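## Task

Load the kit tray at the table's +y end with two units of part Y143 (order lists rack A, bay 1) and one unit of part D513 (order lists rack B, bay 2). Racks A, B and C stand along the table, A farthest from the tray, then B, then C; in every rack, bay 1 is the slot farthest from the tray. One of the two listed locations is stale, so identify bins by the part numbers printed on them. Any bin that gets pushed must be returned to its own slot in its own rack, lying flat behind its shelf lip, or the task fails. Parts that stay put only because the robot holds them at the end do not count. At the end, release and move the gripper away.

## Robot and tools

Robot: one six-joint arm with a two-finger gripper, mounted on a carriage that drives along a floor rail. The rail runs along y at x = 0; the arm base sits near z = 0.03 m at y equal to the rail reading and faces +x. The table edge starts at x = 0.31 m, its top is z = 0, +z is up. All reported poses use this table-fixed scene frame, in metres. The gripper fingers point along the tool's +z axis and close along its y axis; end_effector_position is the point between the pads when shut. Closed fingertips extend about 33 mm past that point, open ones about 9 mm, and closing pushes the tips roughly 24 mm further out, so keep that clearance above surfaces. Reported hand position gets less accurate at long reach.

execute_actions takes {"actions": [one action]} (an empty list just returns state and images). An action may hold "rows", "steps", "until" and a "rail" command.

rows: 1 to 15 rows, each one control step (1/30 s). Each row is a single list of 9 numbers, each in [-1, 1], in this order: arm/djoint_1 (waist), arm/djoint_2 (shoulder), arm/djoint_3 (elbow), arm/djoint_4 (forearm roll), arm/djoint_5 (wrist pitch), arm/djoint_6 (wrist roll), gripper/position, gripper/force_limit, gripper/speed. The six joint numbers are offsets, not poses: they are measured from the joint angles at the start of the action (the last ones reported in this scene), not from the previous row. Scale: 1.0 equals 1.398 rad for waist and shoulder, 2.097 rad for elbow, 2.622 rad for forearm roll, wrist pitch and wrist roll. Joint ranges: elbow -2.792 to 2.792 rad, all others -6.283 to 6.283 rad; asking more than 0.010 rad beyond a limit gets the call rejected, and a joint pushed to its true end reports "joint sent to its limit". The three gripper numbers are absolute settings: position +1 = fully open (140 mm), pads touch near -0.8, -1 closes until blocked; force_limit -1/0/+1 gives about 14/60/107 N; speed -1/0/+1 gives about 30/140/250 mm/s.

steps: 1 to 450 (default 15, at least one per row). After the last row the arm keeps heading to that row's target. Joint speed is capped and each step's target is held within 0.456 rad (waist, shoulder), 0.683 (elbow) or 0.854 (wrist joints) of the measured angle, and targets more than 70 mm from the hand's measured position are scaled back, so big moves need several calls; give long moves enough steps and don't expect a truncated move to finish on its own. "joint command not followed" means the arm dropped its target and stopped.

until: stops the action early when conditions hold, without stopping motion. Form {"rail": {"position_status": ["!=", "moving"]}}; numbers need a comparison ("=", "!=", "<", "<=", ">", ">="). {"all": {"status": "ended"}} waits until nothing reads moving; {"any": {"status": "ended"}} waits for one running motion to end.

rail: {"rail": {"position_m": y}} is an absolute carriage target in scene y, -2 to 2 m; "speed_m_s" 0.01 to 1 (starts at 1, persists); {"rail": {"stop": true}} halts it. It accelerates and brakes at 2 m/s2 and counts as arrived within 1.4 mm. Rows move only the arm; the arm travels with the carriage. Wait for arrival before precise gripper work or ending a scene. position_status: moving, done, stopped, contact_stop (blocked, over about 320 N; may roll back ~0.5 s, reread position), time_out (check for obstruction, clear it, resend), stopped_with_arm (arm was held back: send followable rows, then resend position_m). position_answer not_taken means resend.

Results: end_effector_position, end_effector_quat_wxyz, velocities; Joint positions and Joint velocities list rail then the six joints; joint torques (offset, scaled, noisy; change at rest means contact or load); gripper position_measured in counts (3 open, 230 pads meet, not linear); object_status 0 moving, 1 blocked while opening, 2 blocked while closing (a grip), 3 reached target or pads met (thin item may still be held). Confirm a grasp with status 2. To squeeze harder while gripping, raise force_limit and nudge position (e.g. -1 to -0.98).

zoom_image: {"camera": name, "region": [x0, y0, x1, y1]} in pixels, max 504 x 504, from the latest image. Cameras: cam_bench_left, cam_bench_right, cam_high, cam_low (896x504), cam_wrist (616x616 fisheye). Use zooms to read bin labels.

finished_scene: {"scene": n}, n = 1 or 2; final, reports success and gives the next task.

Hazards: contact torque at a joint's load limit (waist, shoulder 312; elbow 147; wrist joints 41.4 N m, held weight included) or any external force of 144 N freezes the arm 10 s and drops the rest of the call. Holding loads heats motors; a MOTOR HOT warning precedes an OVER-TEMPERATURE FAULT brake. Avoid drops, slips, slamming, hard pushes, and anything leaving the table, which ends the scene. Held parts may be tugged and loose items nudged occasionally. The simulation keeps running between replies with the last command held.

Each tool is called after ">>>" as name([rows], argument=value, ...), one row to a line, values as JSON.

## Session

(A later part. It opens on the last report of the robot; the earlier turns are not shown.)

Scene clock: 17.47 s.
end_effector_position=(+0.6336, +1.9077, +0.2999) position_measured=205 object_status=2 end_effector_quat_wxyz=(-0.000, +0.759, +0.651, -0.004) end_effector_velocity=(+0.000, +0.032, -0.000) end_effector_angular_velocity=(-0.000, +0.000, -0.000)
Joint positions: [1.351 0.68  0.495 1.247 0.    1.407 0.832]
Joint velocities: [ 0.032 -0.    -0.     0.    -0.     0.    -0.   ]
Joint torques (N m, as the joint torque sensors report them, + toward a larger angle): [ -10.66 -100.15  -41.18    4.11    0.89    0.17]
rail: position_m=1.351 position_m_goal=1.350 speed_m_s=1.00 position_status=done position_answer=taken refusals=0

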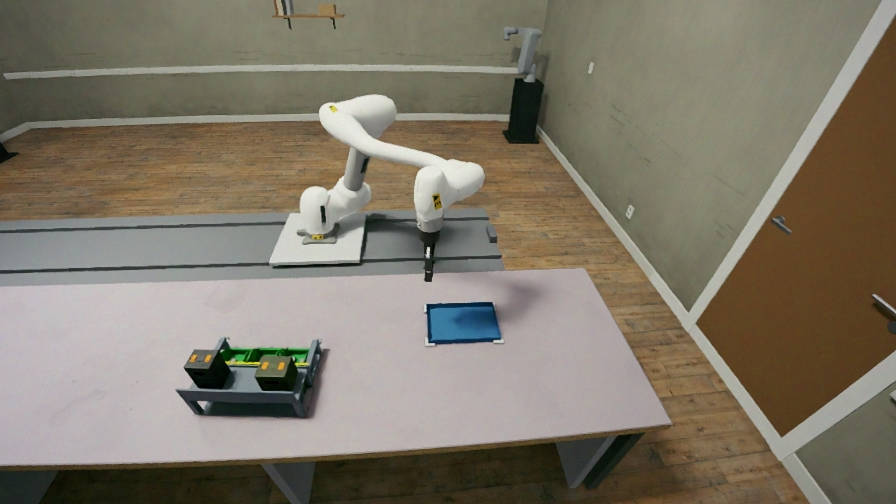

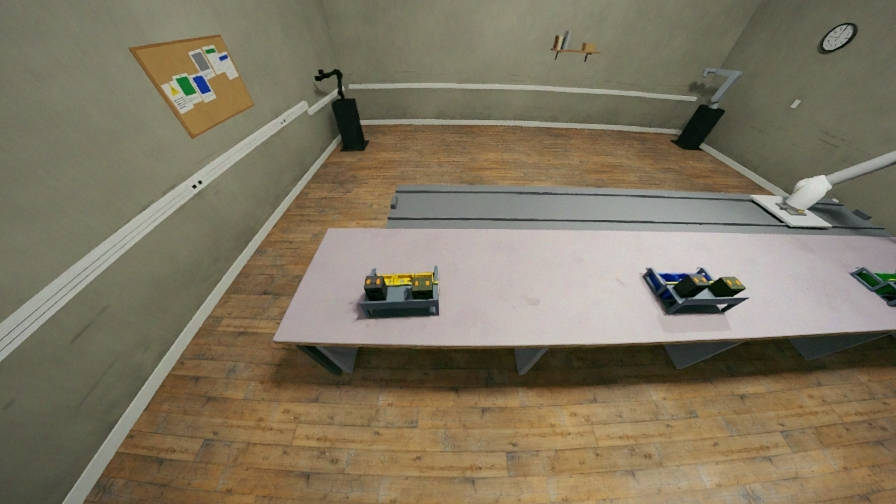

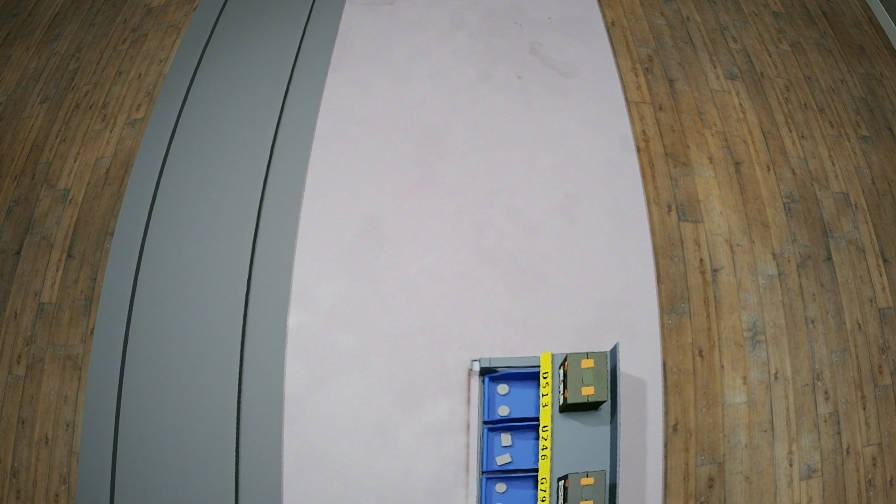

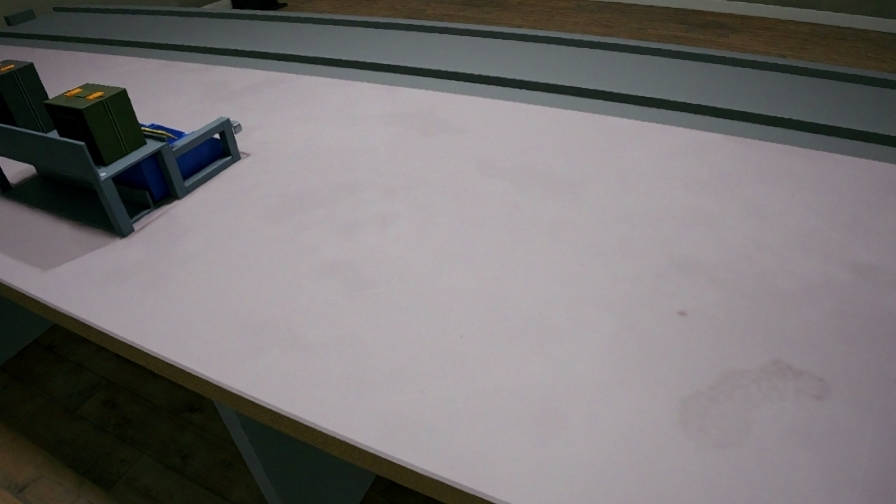

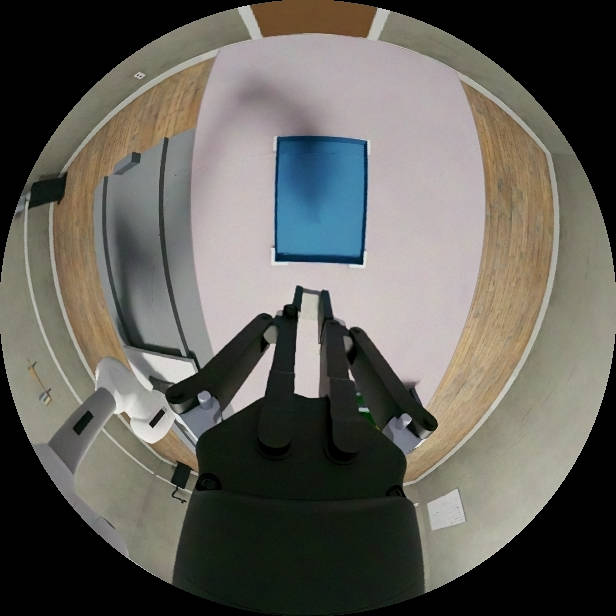

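>>> execute_actions([
  {"rows":[[0,0,0,0,0,0,-1,0,-0.5],[0,0,0,0,0,0,-1,0,-0.5],[0,0,0,0,0,0,-1,0,-0.5],[0,0,0,0,0,0,-1,0,-0.5],[0,0,0,0,0,0,-1,0,-0.5],[0,0,0,0,0,0,-1,0,-0.5],[0,0.1117,0.1155,0,-0.1513,0,-1,0,-0.5]],"steps":42,"rail":{"position_m":1.49}},
])

>>> execute_actions([
  {"rows":[[0,0,0,0,0,0,-0.3,0,-0.5]],"steps":14},
])

>>> execute_actions([
  {"rows":[[0,-0.1117,-0.1155,0,0.1513,0,-0.3,0,0]],"steps":34},
])

>>> execute_actions([
  {"rows":[[-0.73,0,0,0,0,-0.356,-0.3,0,0]],"steps":200,"rail":{"position_m":-1.948},"until":{"rail":{"position_status":["!=","moving"]}}},
])

>>> execute_actions([
  {"rows":[[0,0.0808,0.0935,0,-0.1167,0,-0.3,0,0]],"steps":33},
])

Scene clock: 23.80 s.
end_effector_position=(+0.6339, +2.0475, +0.0413) position_measured=205 object_status=2 end_effector_quat_wxyz=(-0.000, +0.759, +0.651, -0.005) end_effector_velocity=(-0.000, -0.000, +0.000) end_effector_angular_velocity=(-0.000, +0.000, -0.000)
Joint positions: [1.49  0.68  0.652 1.489 0.    1.01  0.832]
Joint velocities: [ 0. -0. -0.  0.  0. -0. -0.]
Joint torques (N m, as the joint torque sensors report them, + toward a larger angle): [  1.24 -96.2  -35.61   4.26   0.89   0.19]
rail: position_m=1.490 position_m_goal=1.490 speed_m_s=1.00 position_status=done position_answer=taken refusals=0

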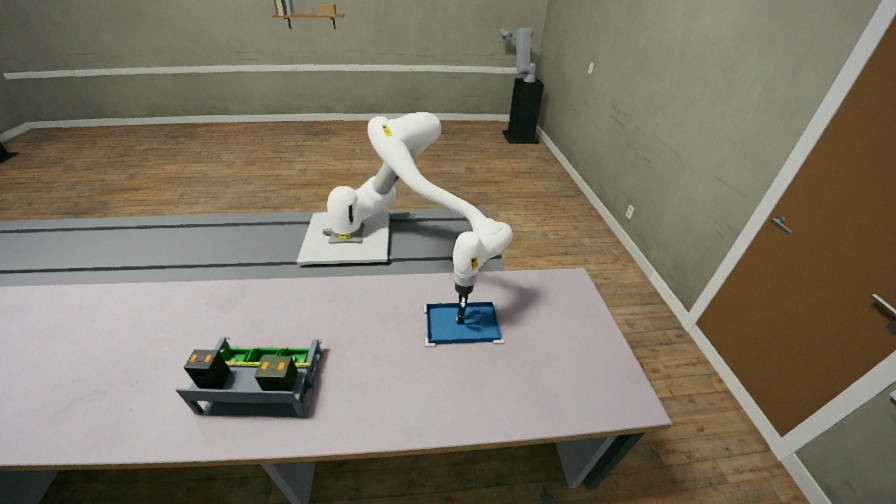

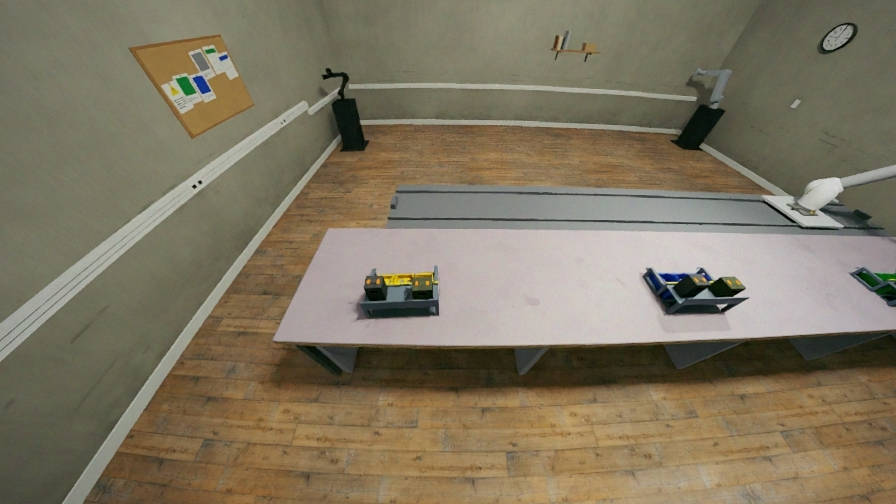

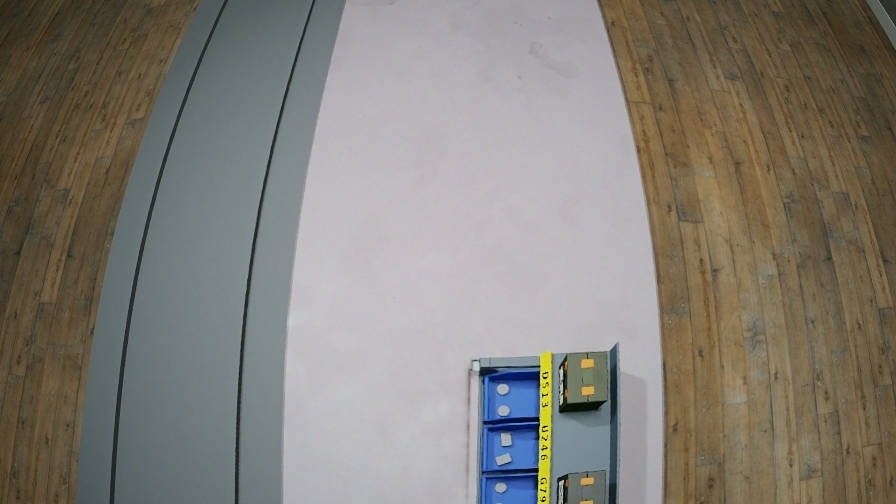

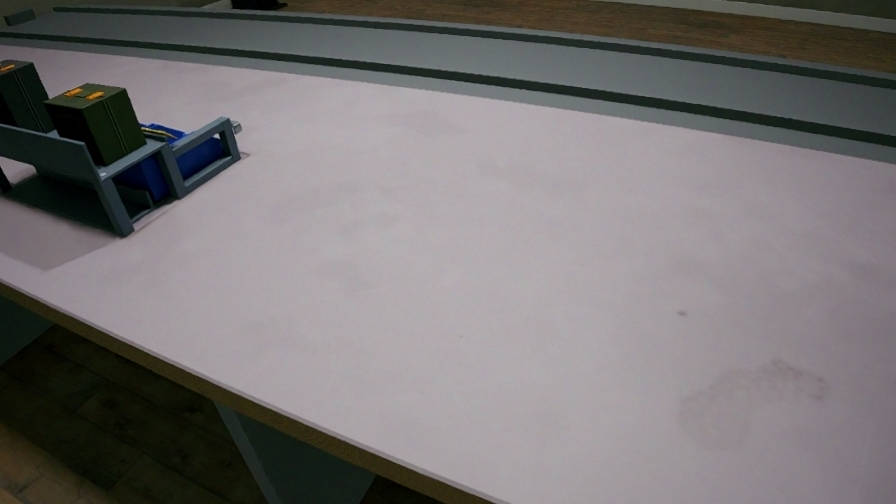

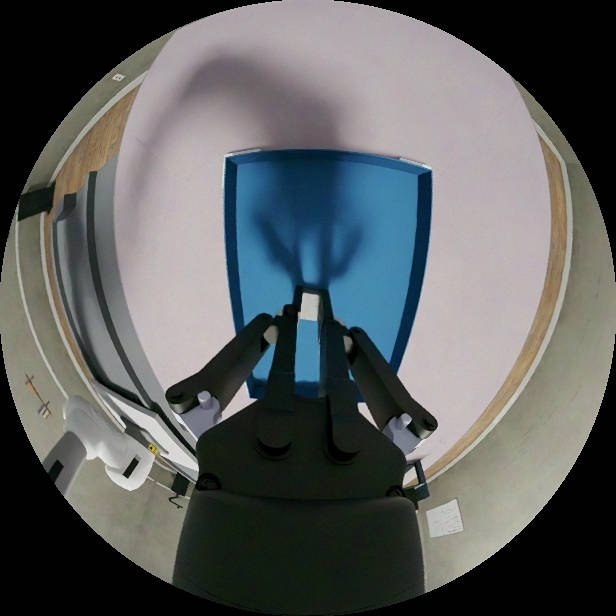

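Scene clock: 24.27 s.
end_effector_position=(+0.6339, +2.0475, +0.0413) position_measured=167 object_status=0 end_effector_quat_wxyz=(-0.000, +0.759, +0.651, -0.005) end_effector_velocity=(+0.000, +0.000, +0.000) end_effector_angular_velocity=(+0.000, -0.000, +0.000)
Joint positions: [1.49  0.68  0.652 1.489 0.    1.01  0.832]
Joint velocities: [ 0.  0. -0. -0.  0. -0. -0.]
Joint torques (N m, as the joint torque sensors report them, + toward a larger angle): [  0.16 -95.08 -35.71   4.22   0.65  -0.27]
rail: position_m=1.490 position_m_goal=1.490 speed_m_s=1.00 position_status=done position_answer=taken refusals=0

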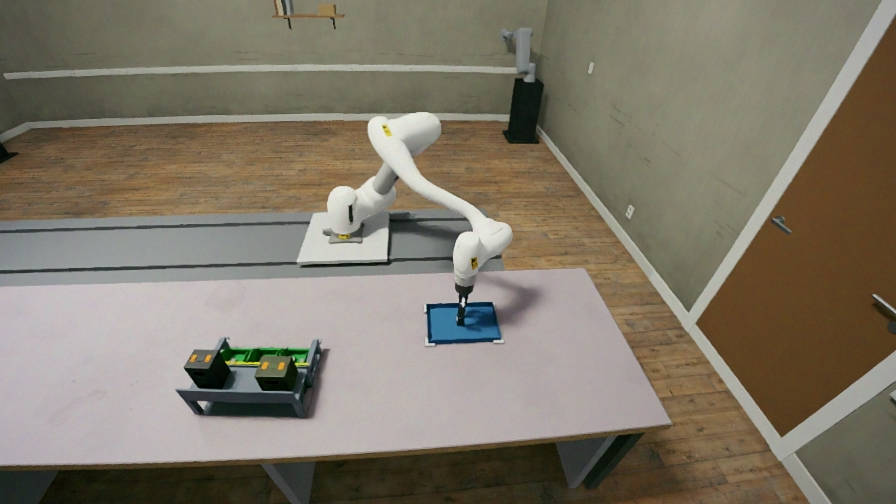

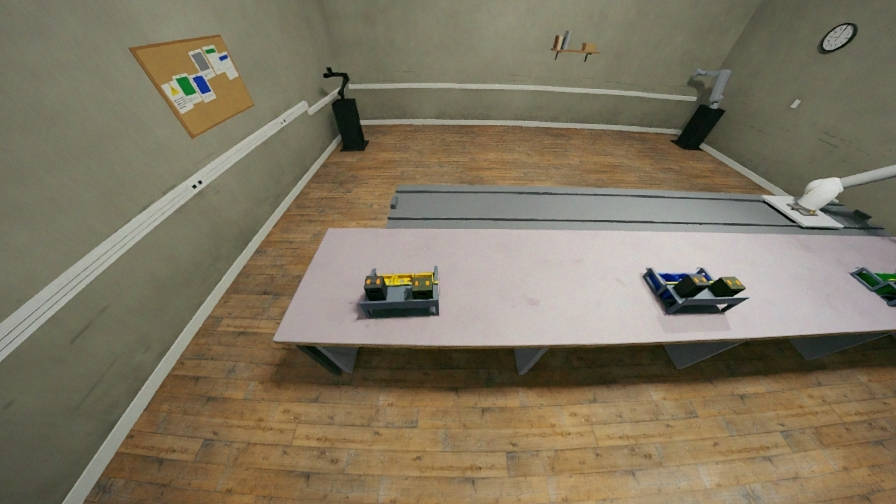

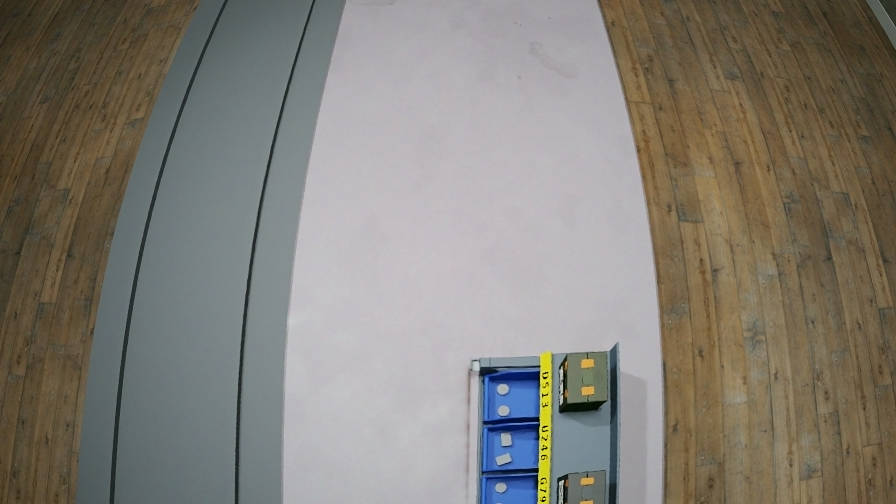

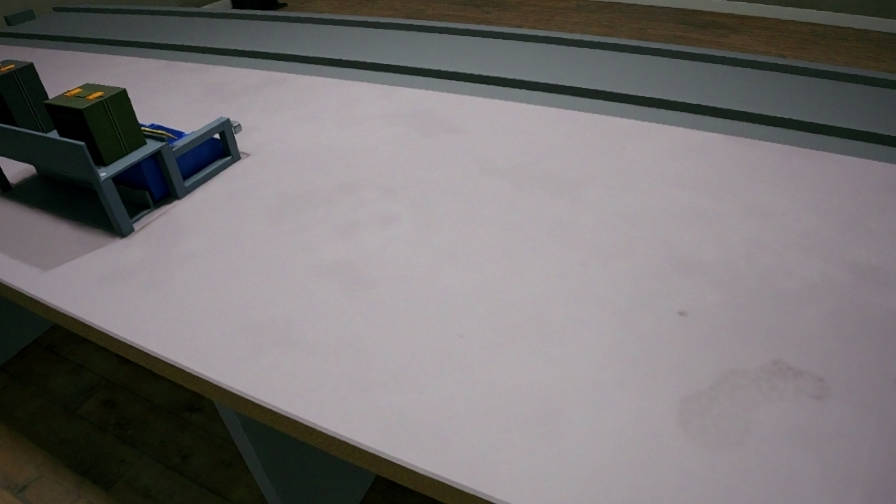

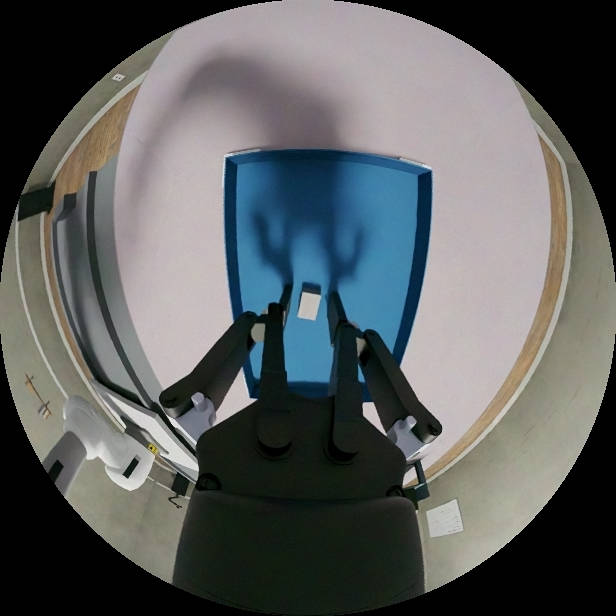

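Scene clock: 25.40 s.
end_effector_position=(+0.6336, +2.0470, +0.2999) position_measured=167 object_status=3 end_effector_quat_wxyz=(-0.000, +0.759, +0.651, -0.004) end_effector_velocity=(+0.000, +0.000, -0.000) end_effector_angular_velocity=(-0.000, +0.000, +0.000)
Joint positions: [1.49  0.68  0.495 1.247 0.    1.407 0.832]
Joint velocities: [ 0.  0.  0. -0.  0. -0. -0.]
Joint torques (N m, as the joint torque sensors report them, + toward a larger angle): [  1.21 -88.13 -41.99   5.     0.71  -0.16]
rail: position_m=1.490 position_m_goal=1.490 speed_m_s=1.00 position_status=done position_answer=taken refusals=0

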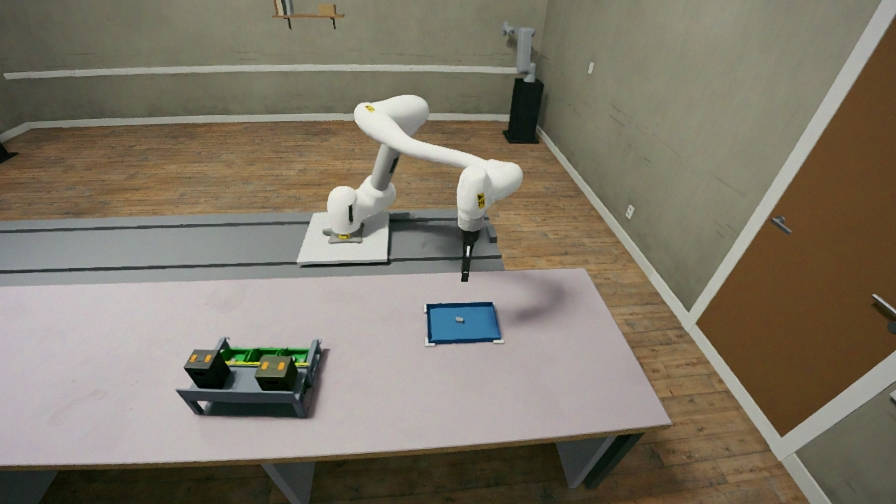

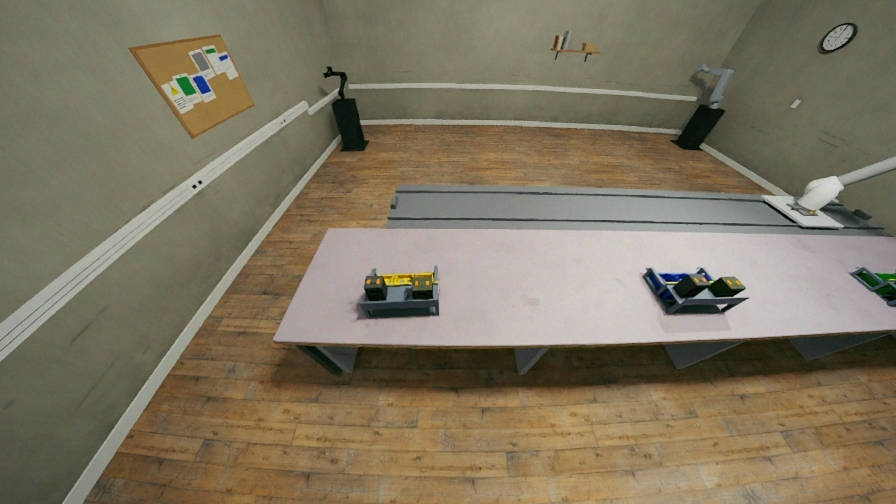

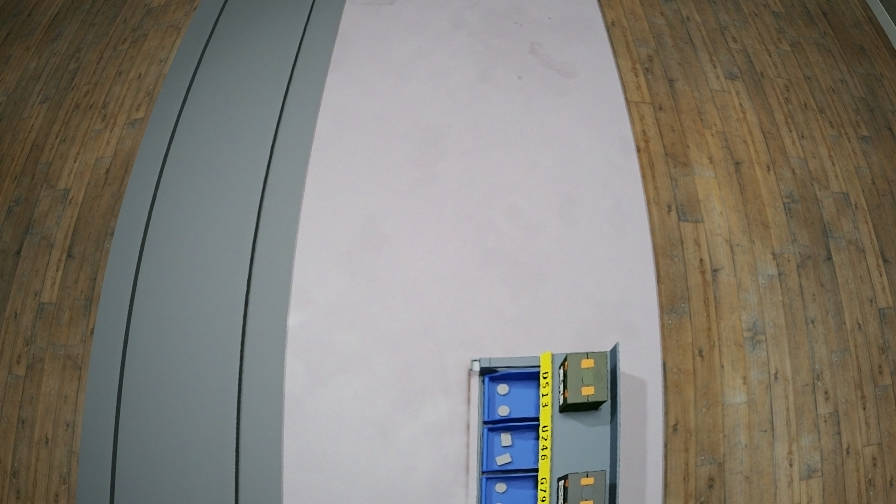

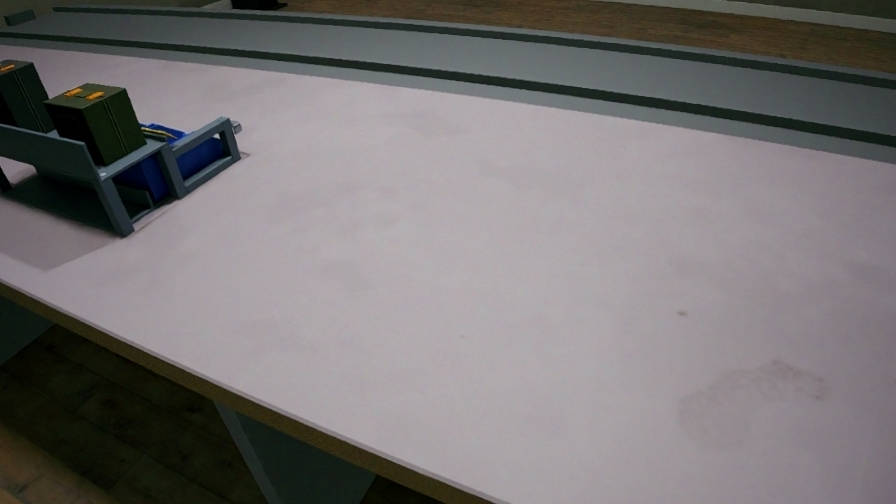

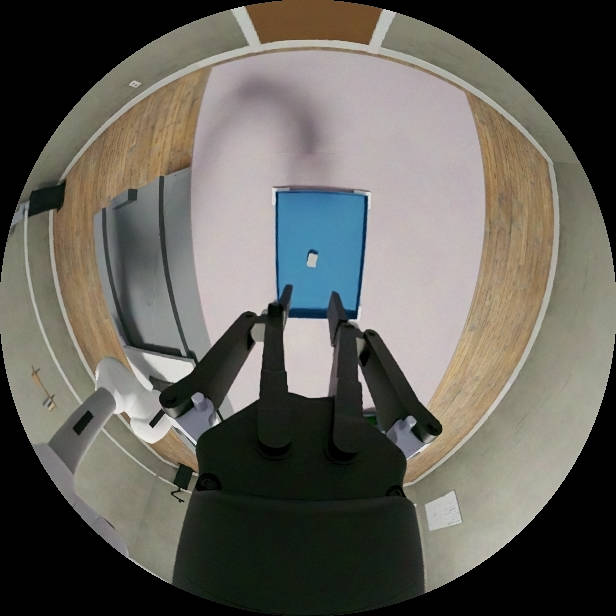

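Scene clock: 29.37 s.
end_effector_position=(+0.8061, -2.1977, +0.2999) position_measured=167 object_status=3 end_effector_quat_wxyz=(-0.003, +0.786, +0.618, -0.002) end_effector_velocity=(+0.001, +0.003, -0.000) end_effector_angular_velocity=(+0.000, +0.000, +0.002)
Joint positions: [-1.949 -0.34   0.495  1.247  0.     1.407 -0.101]
Joint velocities: [ 0.001  0.002 -0.     0.     0.     0.    -0.   ]
Joint torques (N m, as the joint torque sensors report them, + toward a larger angle): [ 16.09 -93.35 -40.36   5.4    0.73  -0.04]
rail: position_m=-1.949 position_m_goal=-1.948 speed_m_s=1.00 position_status=done position_answer=taken refusals=0

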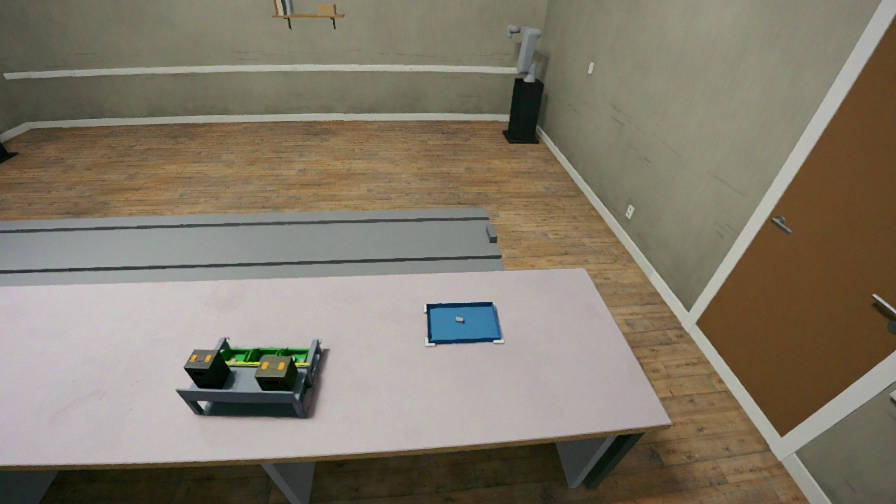

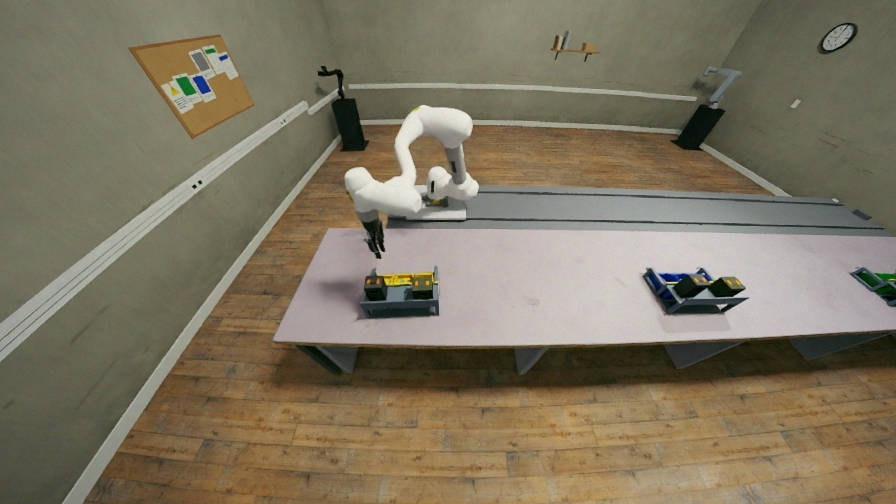

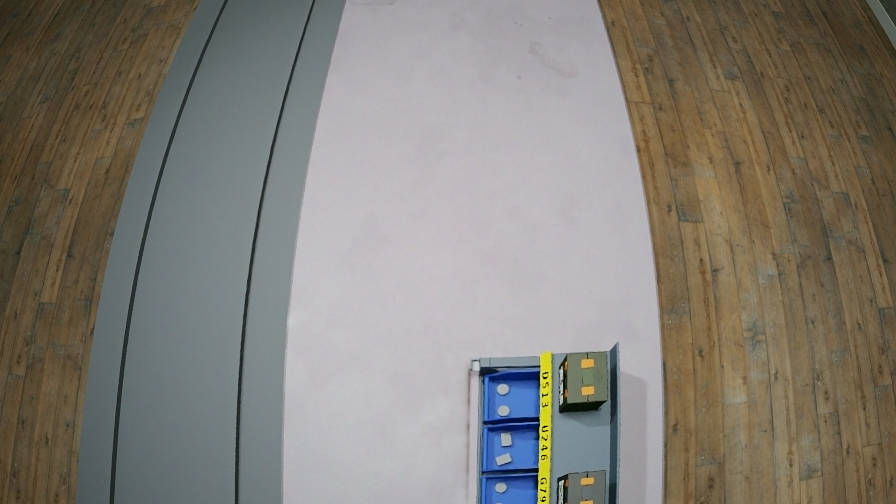

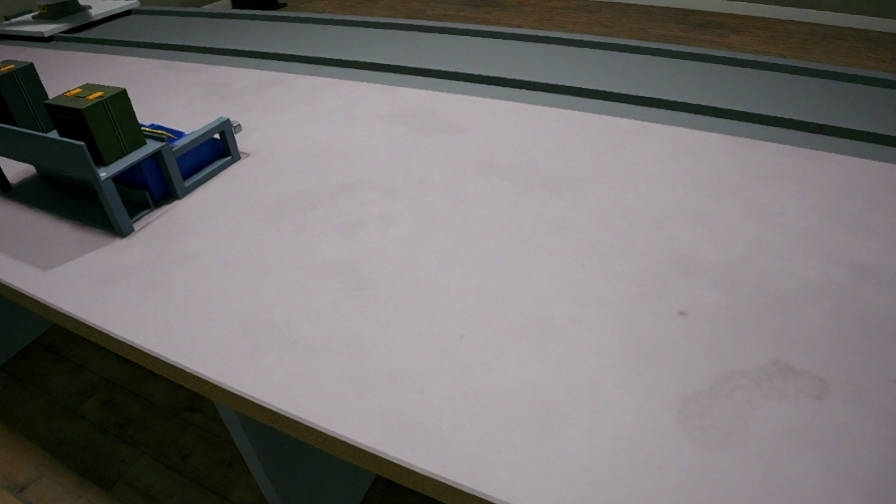

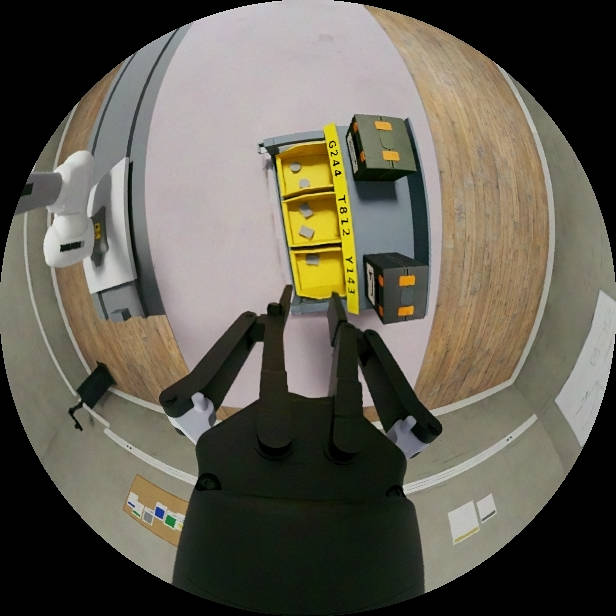

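Scene clock: 30.47 s.
end_effector_position=(+0.8093, -2.1981, +0.1002) position_measured=167 object_status=3 end_effector_quat_wxyz=(-0.005, +0.786, +0.618, -0.003) end_effector_velocity=(-0.000, +0.000, -0.000) end_effector_angular_velocity=(+0.000, +0.000, -0.000)
Joint positions: [-1.948 -0.34   0.608  1.443  0.     1.101 -0.101]
Joint velocities: [ 0. -0. -0.  0. -0.  0.  0.]
Joint torques (N m, as the joint torque sensors report them, + toward a larger angle): [  1.   -95.61 -38.31   4.47   0.35  -0.04]
rail: position_m=-1.948 position_m_goal=-1.948 speed_m_s=1.00 position_status=done position_answer=taken refusals=0

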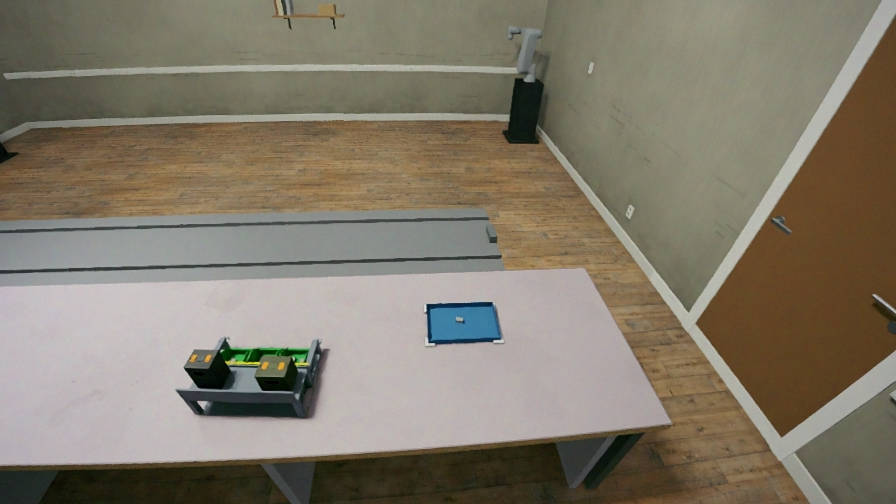

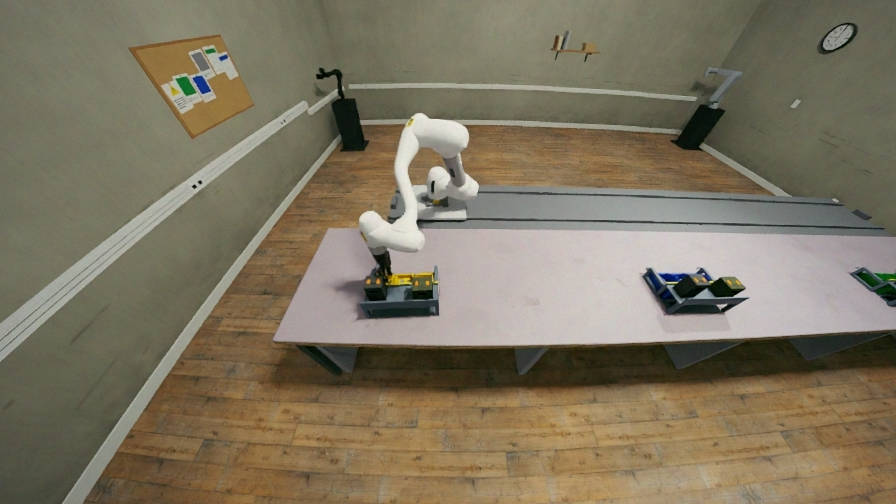

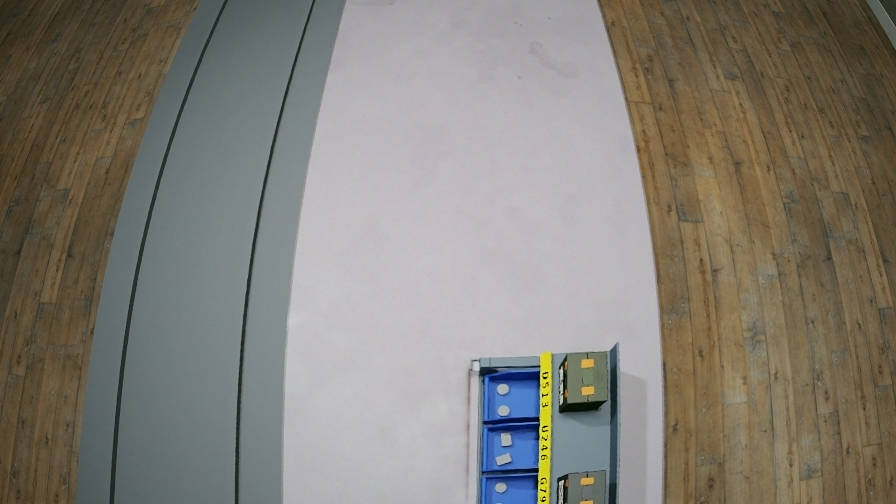

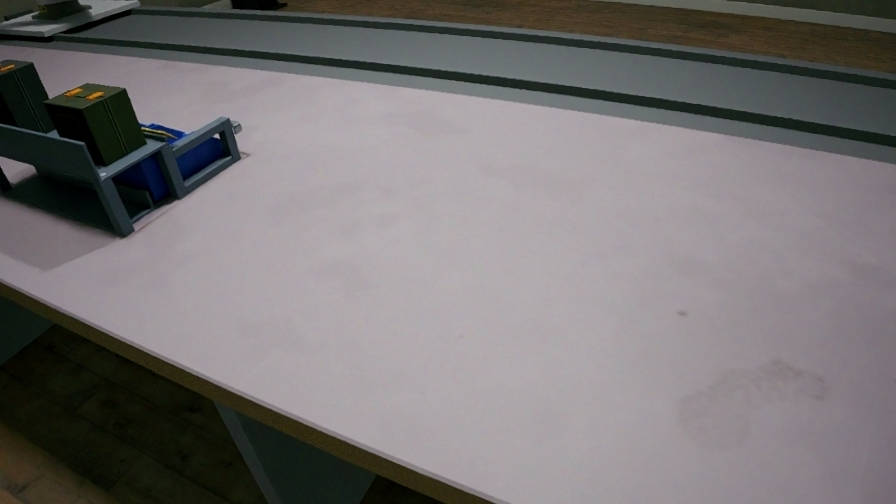

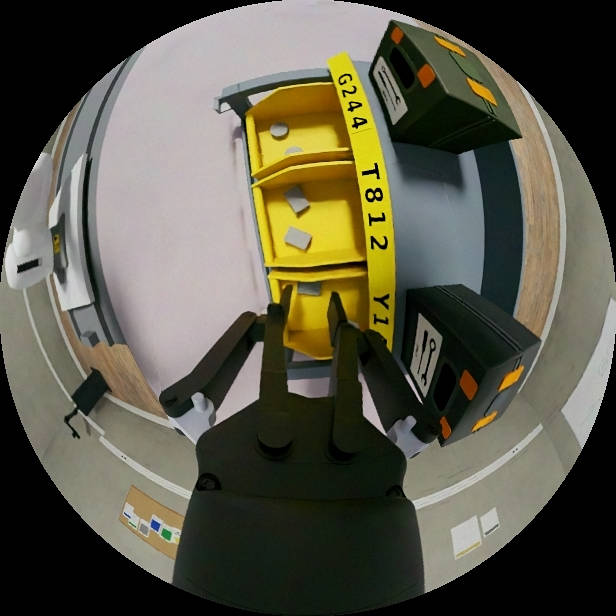

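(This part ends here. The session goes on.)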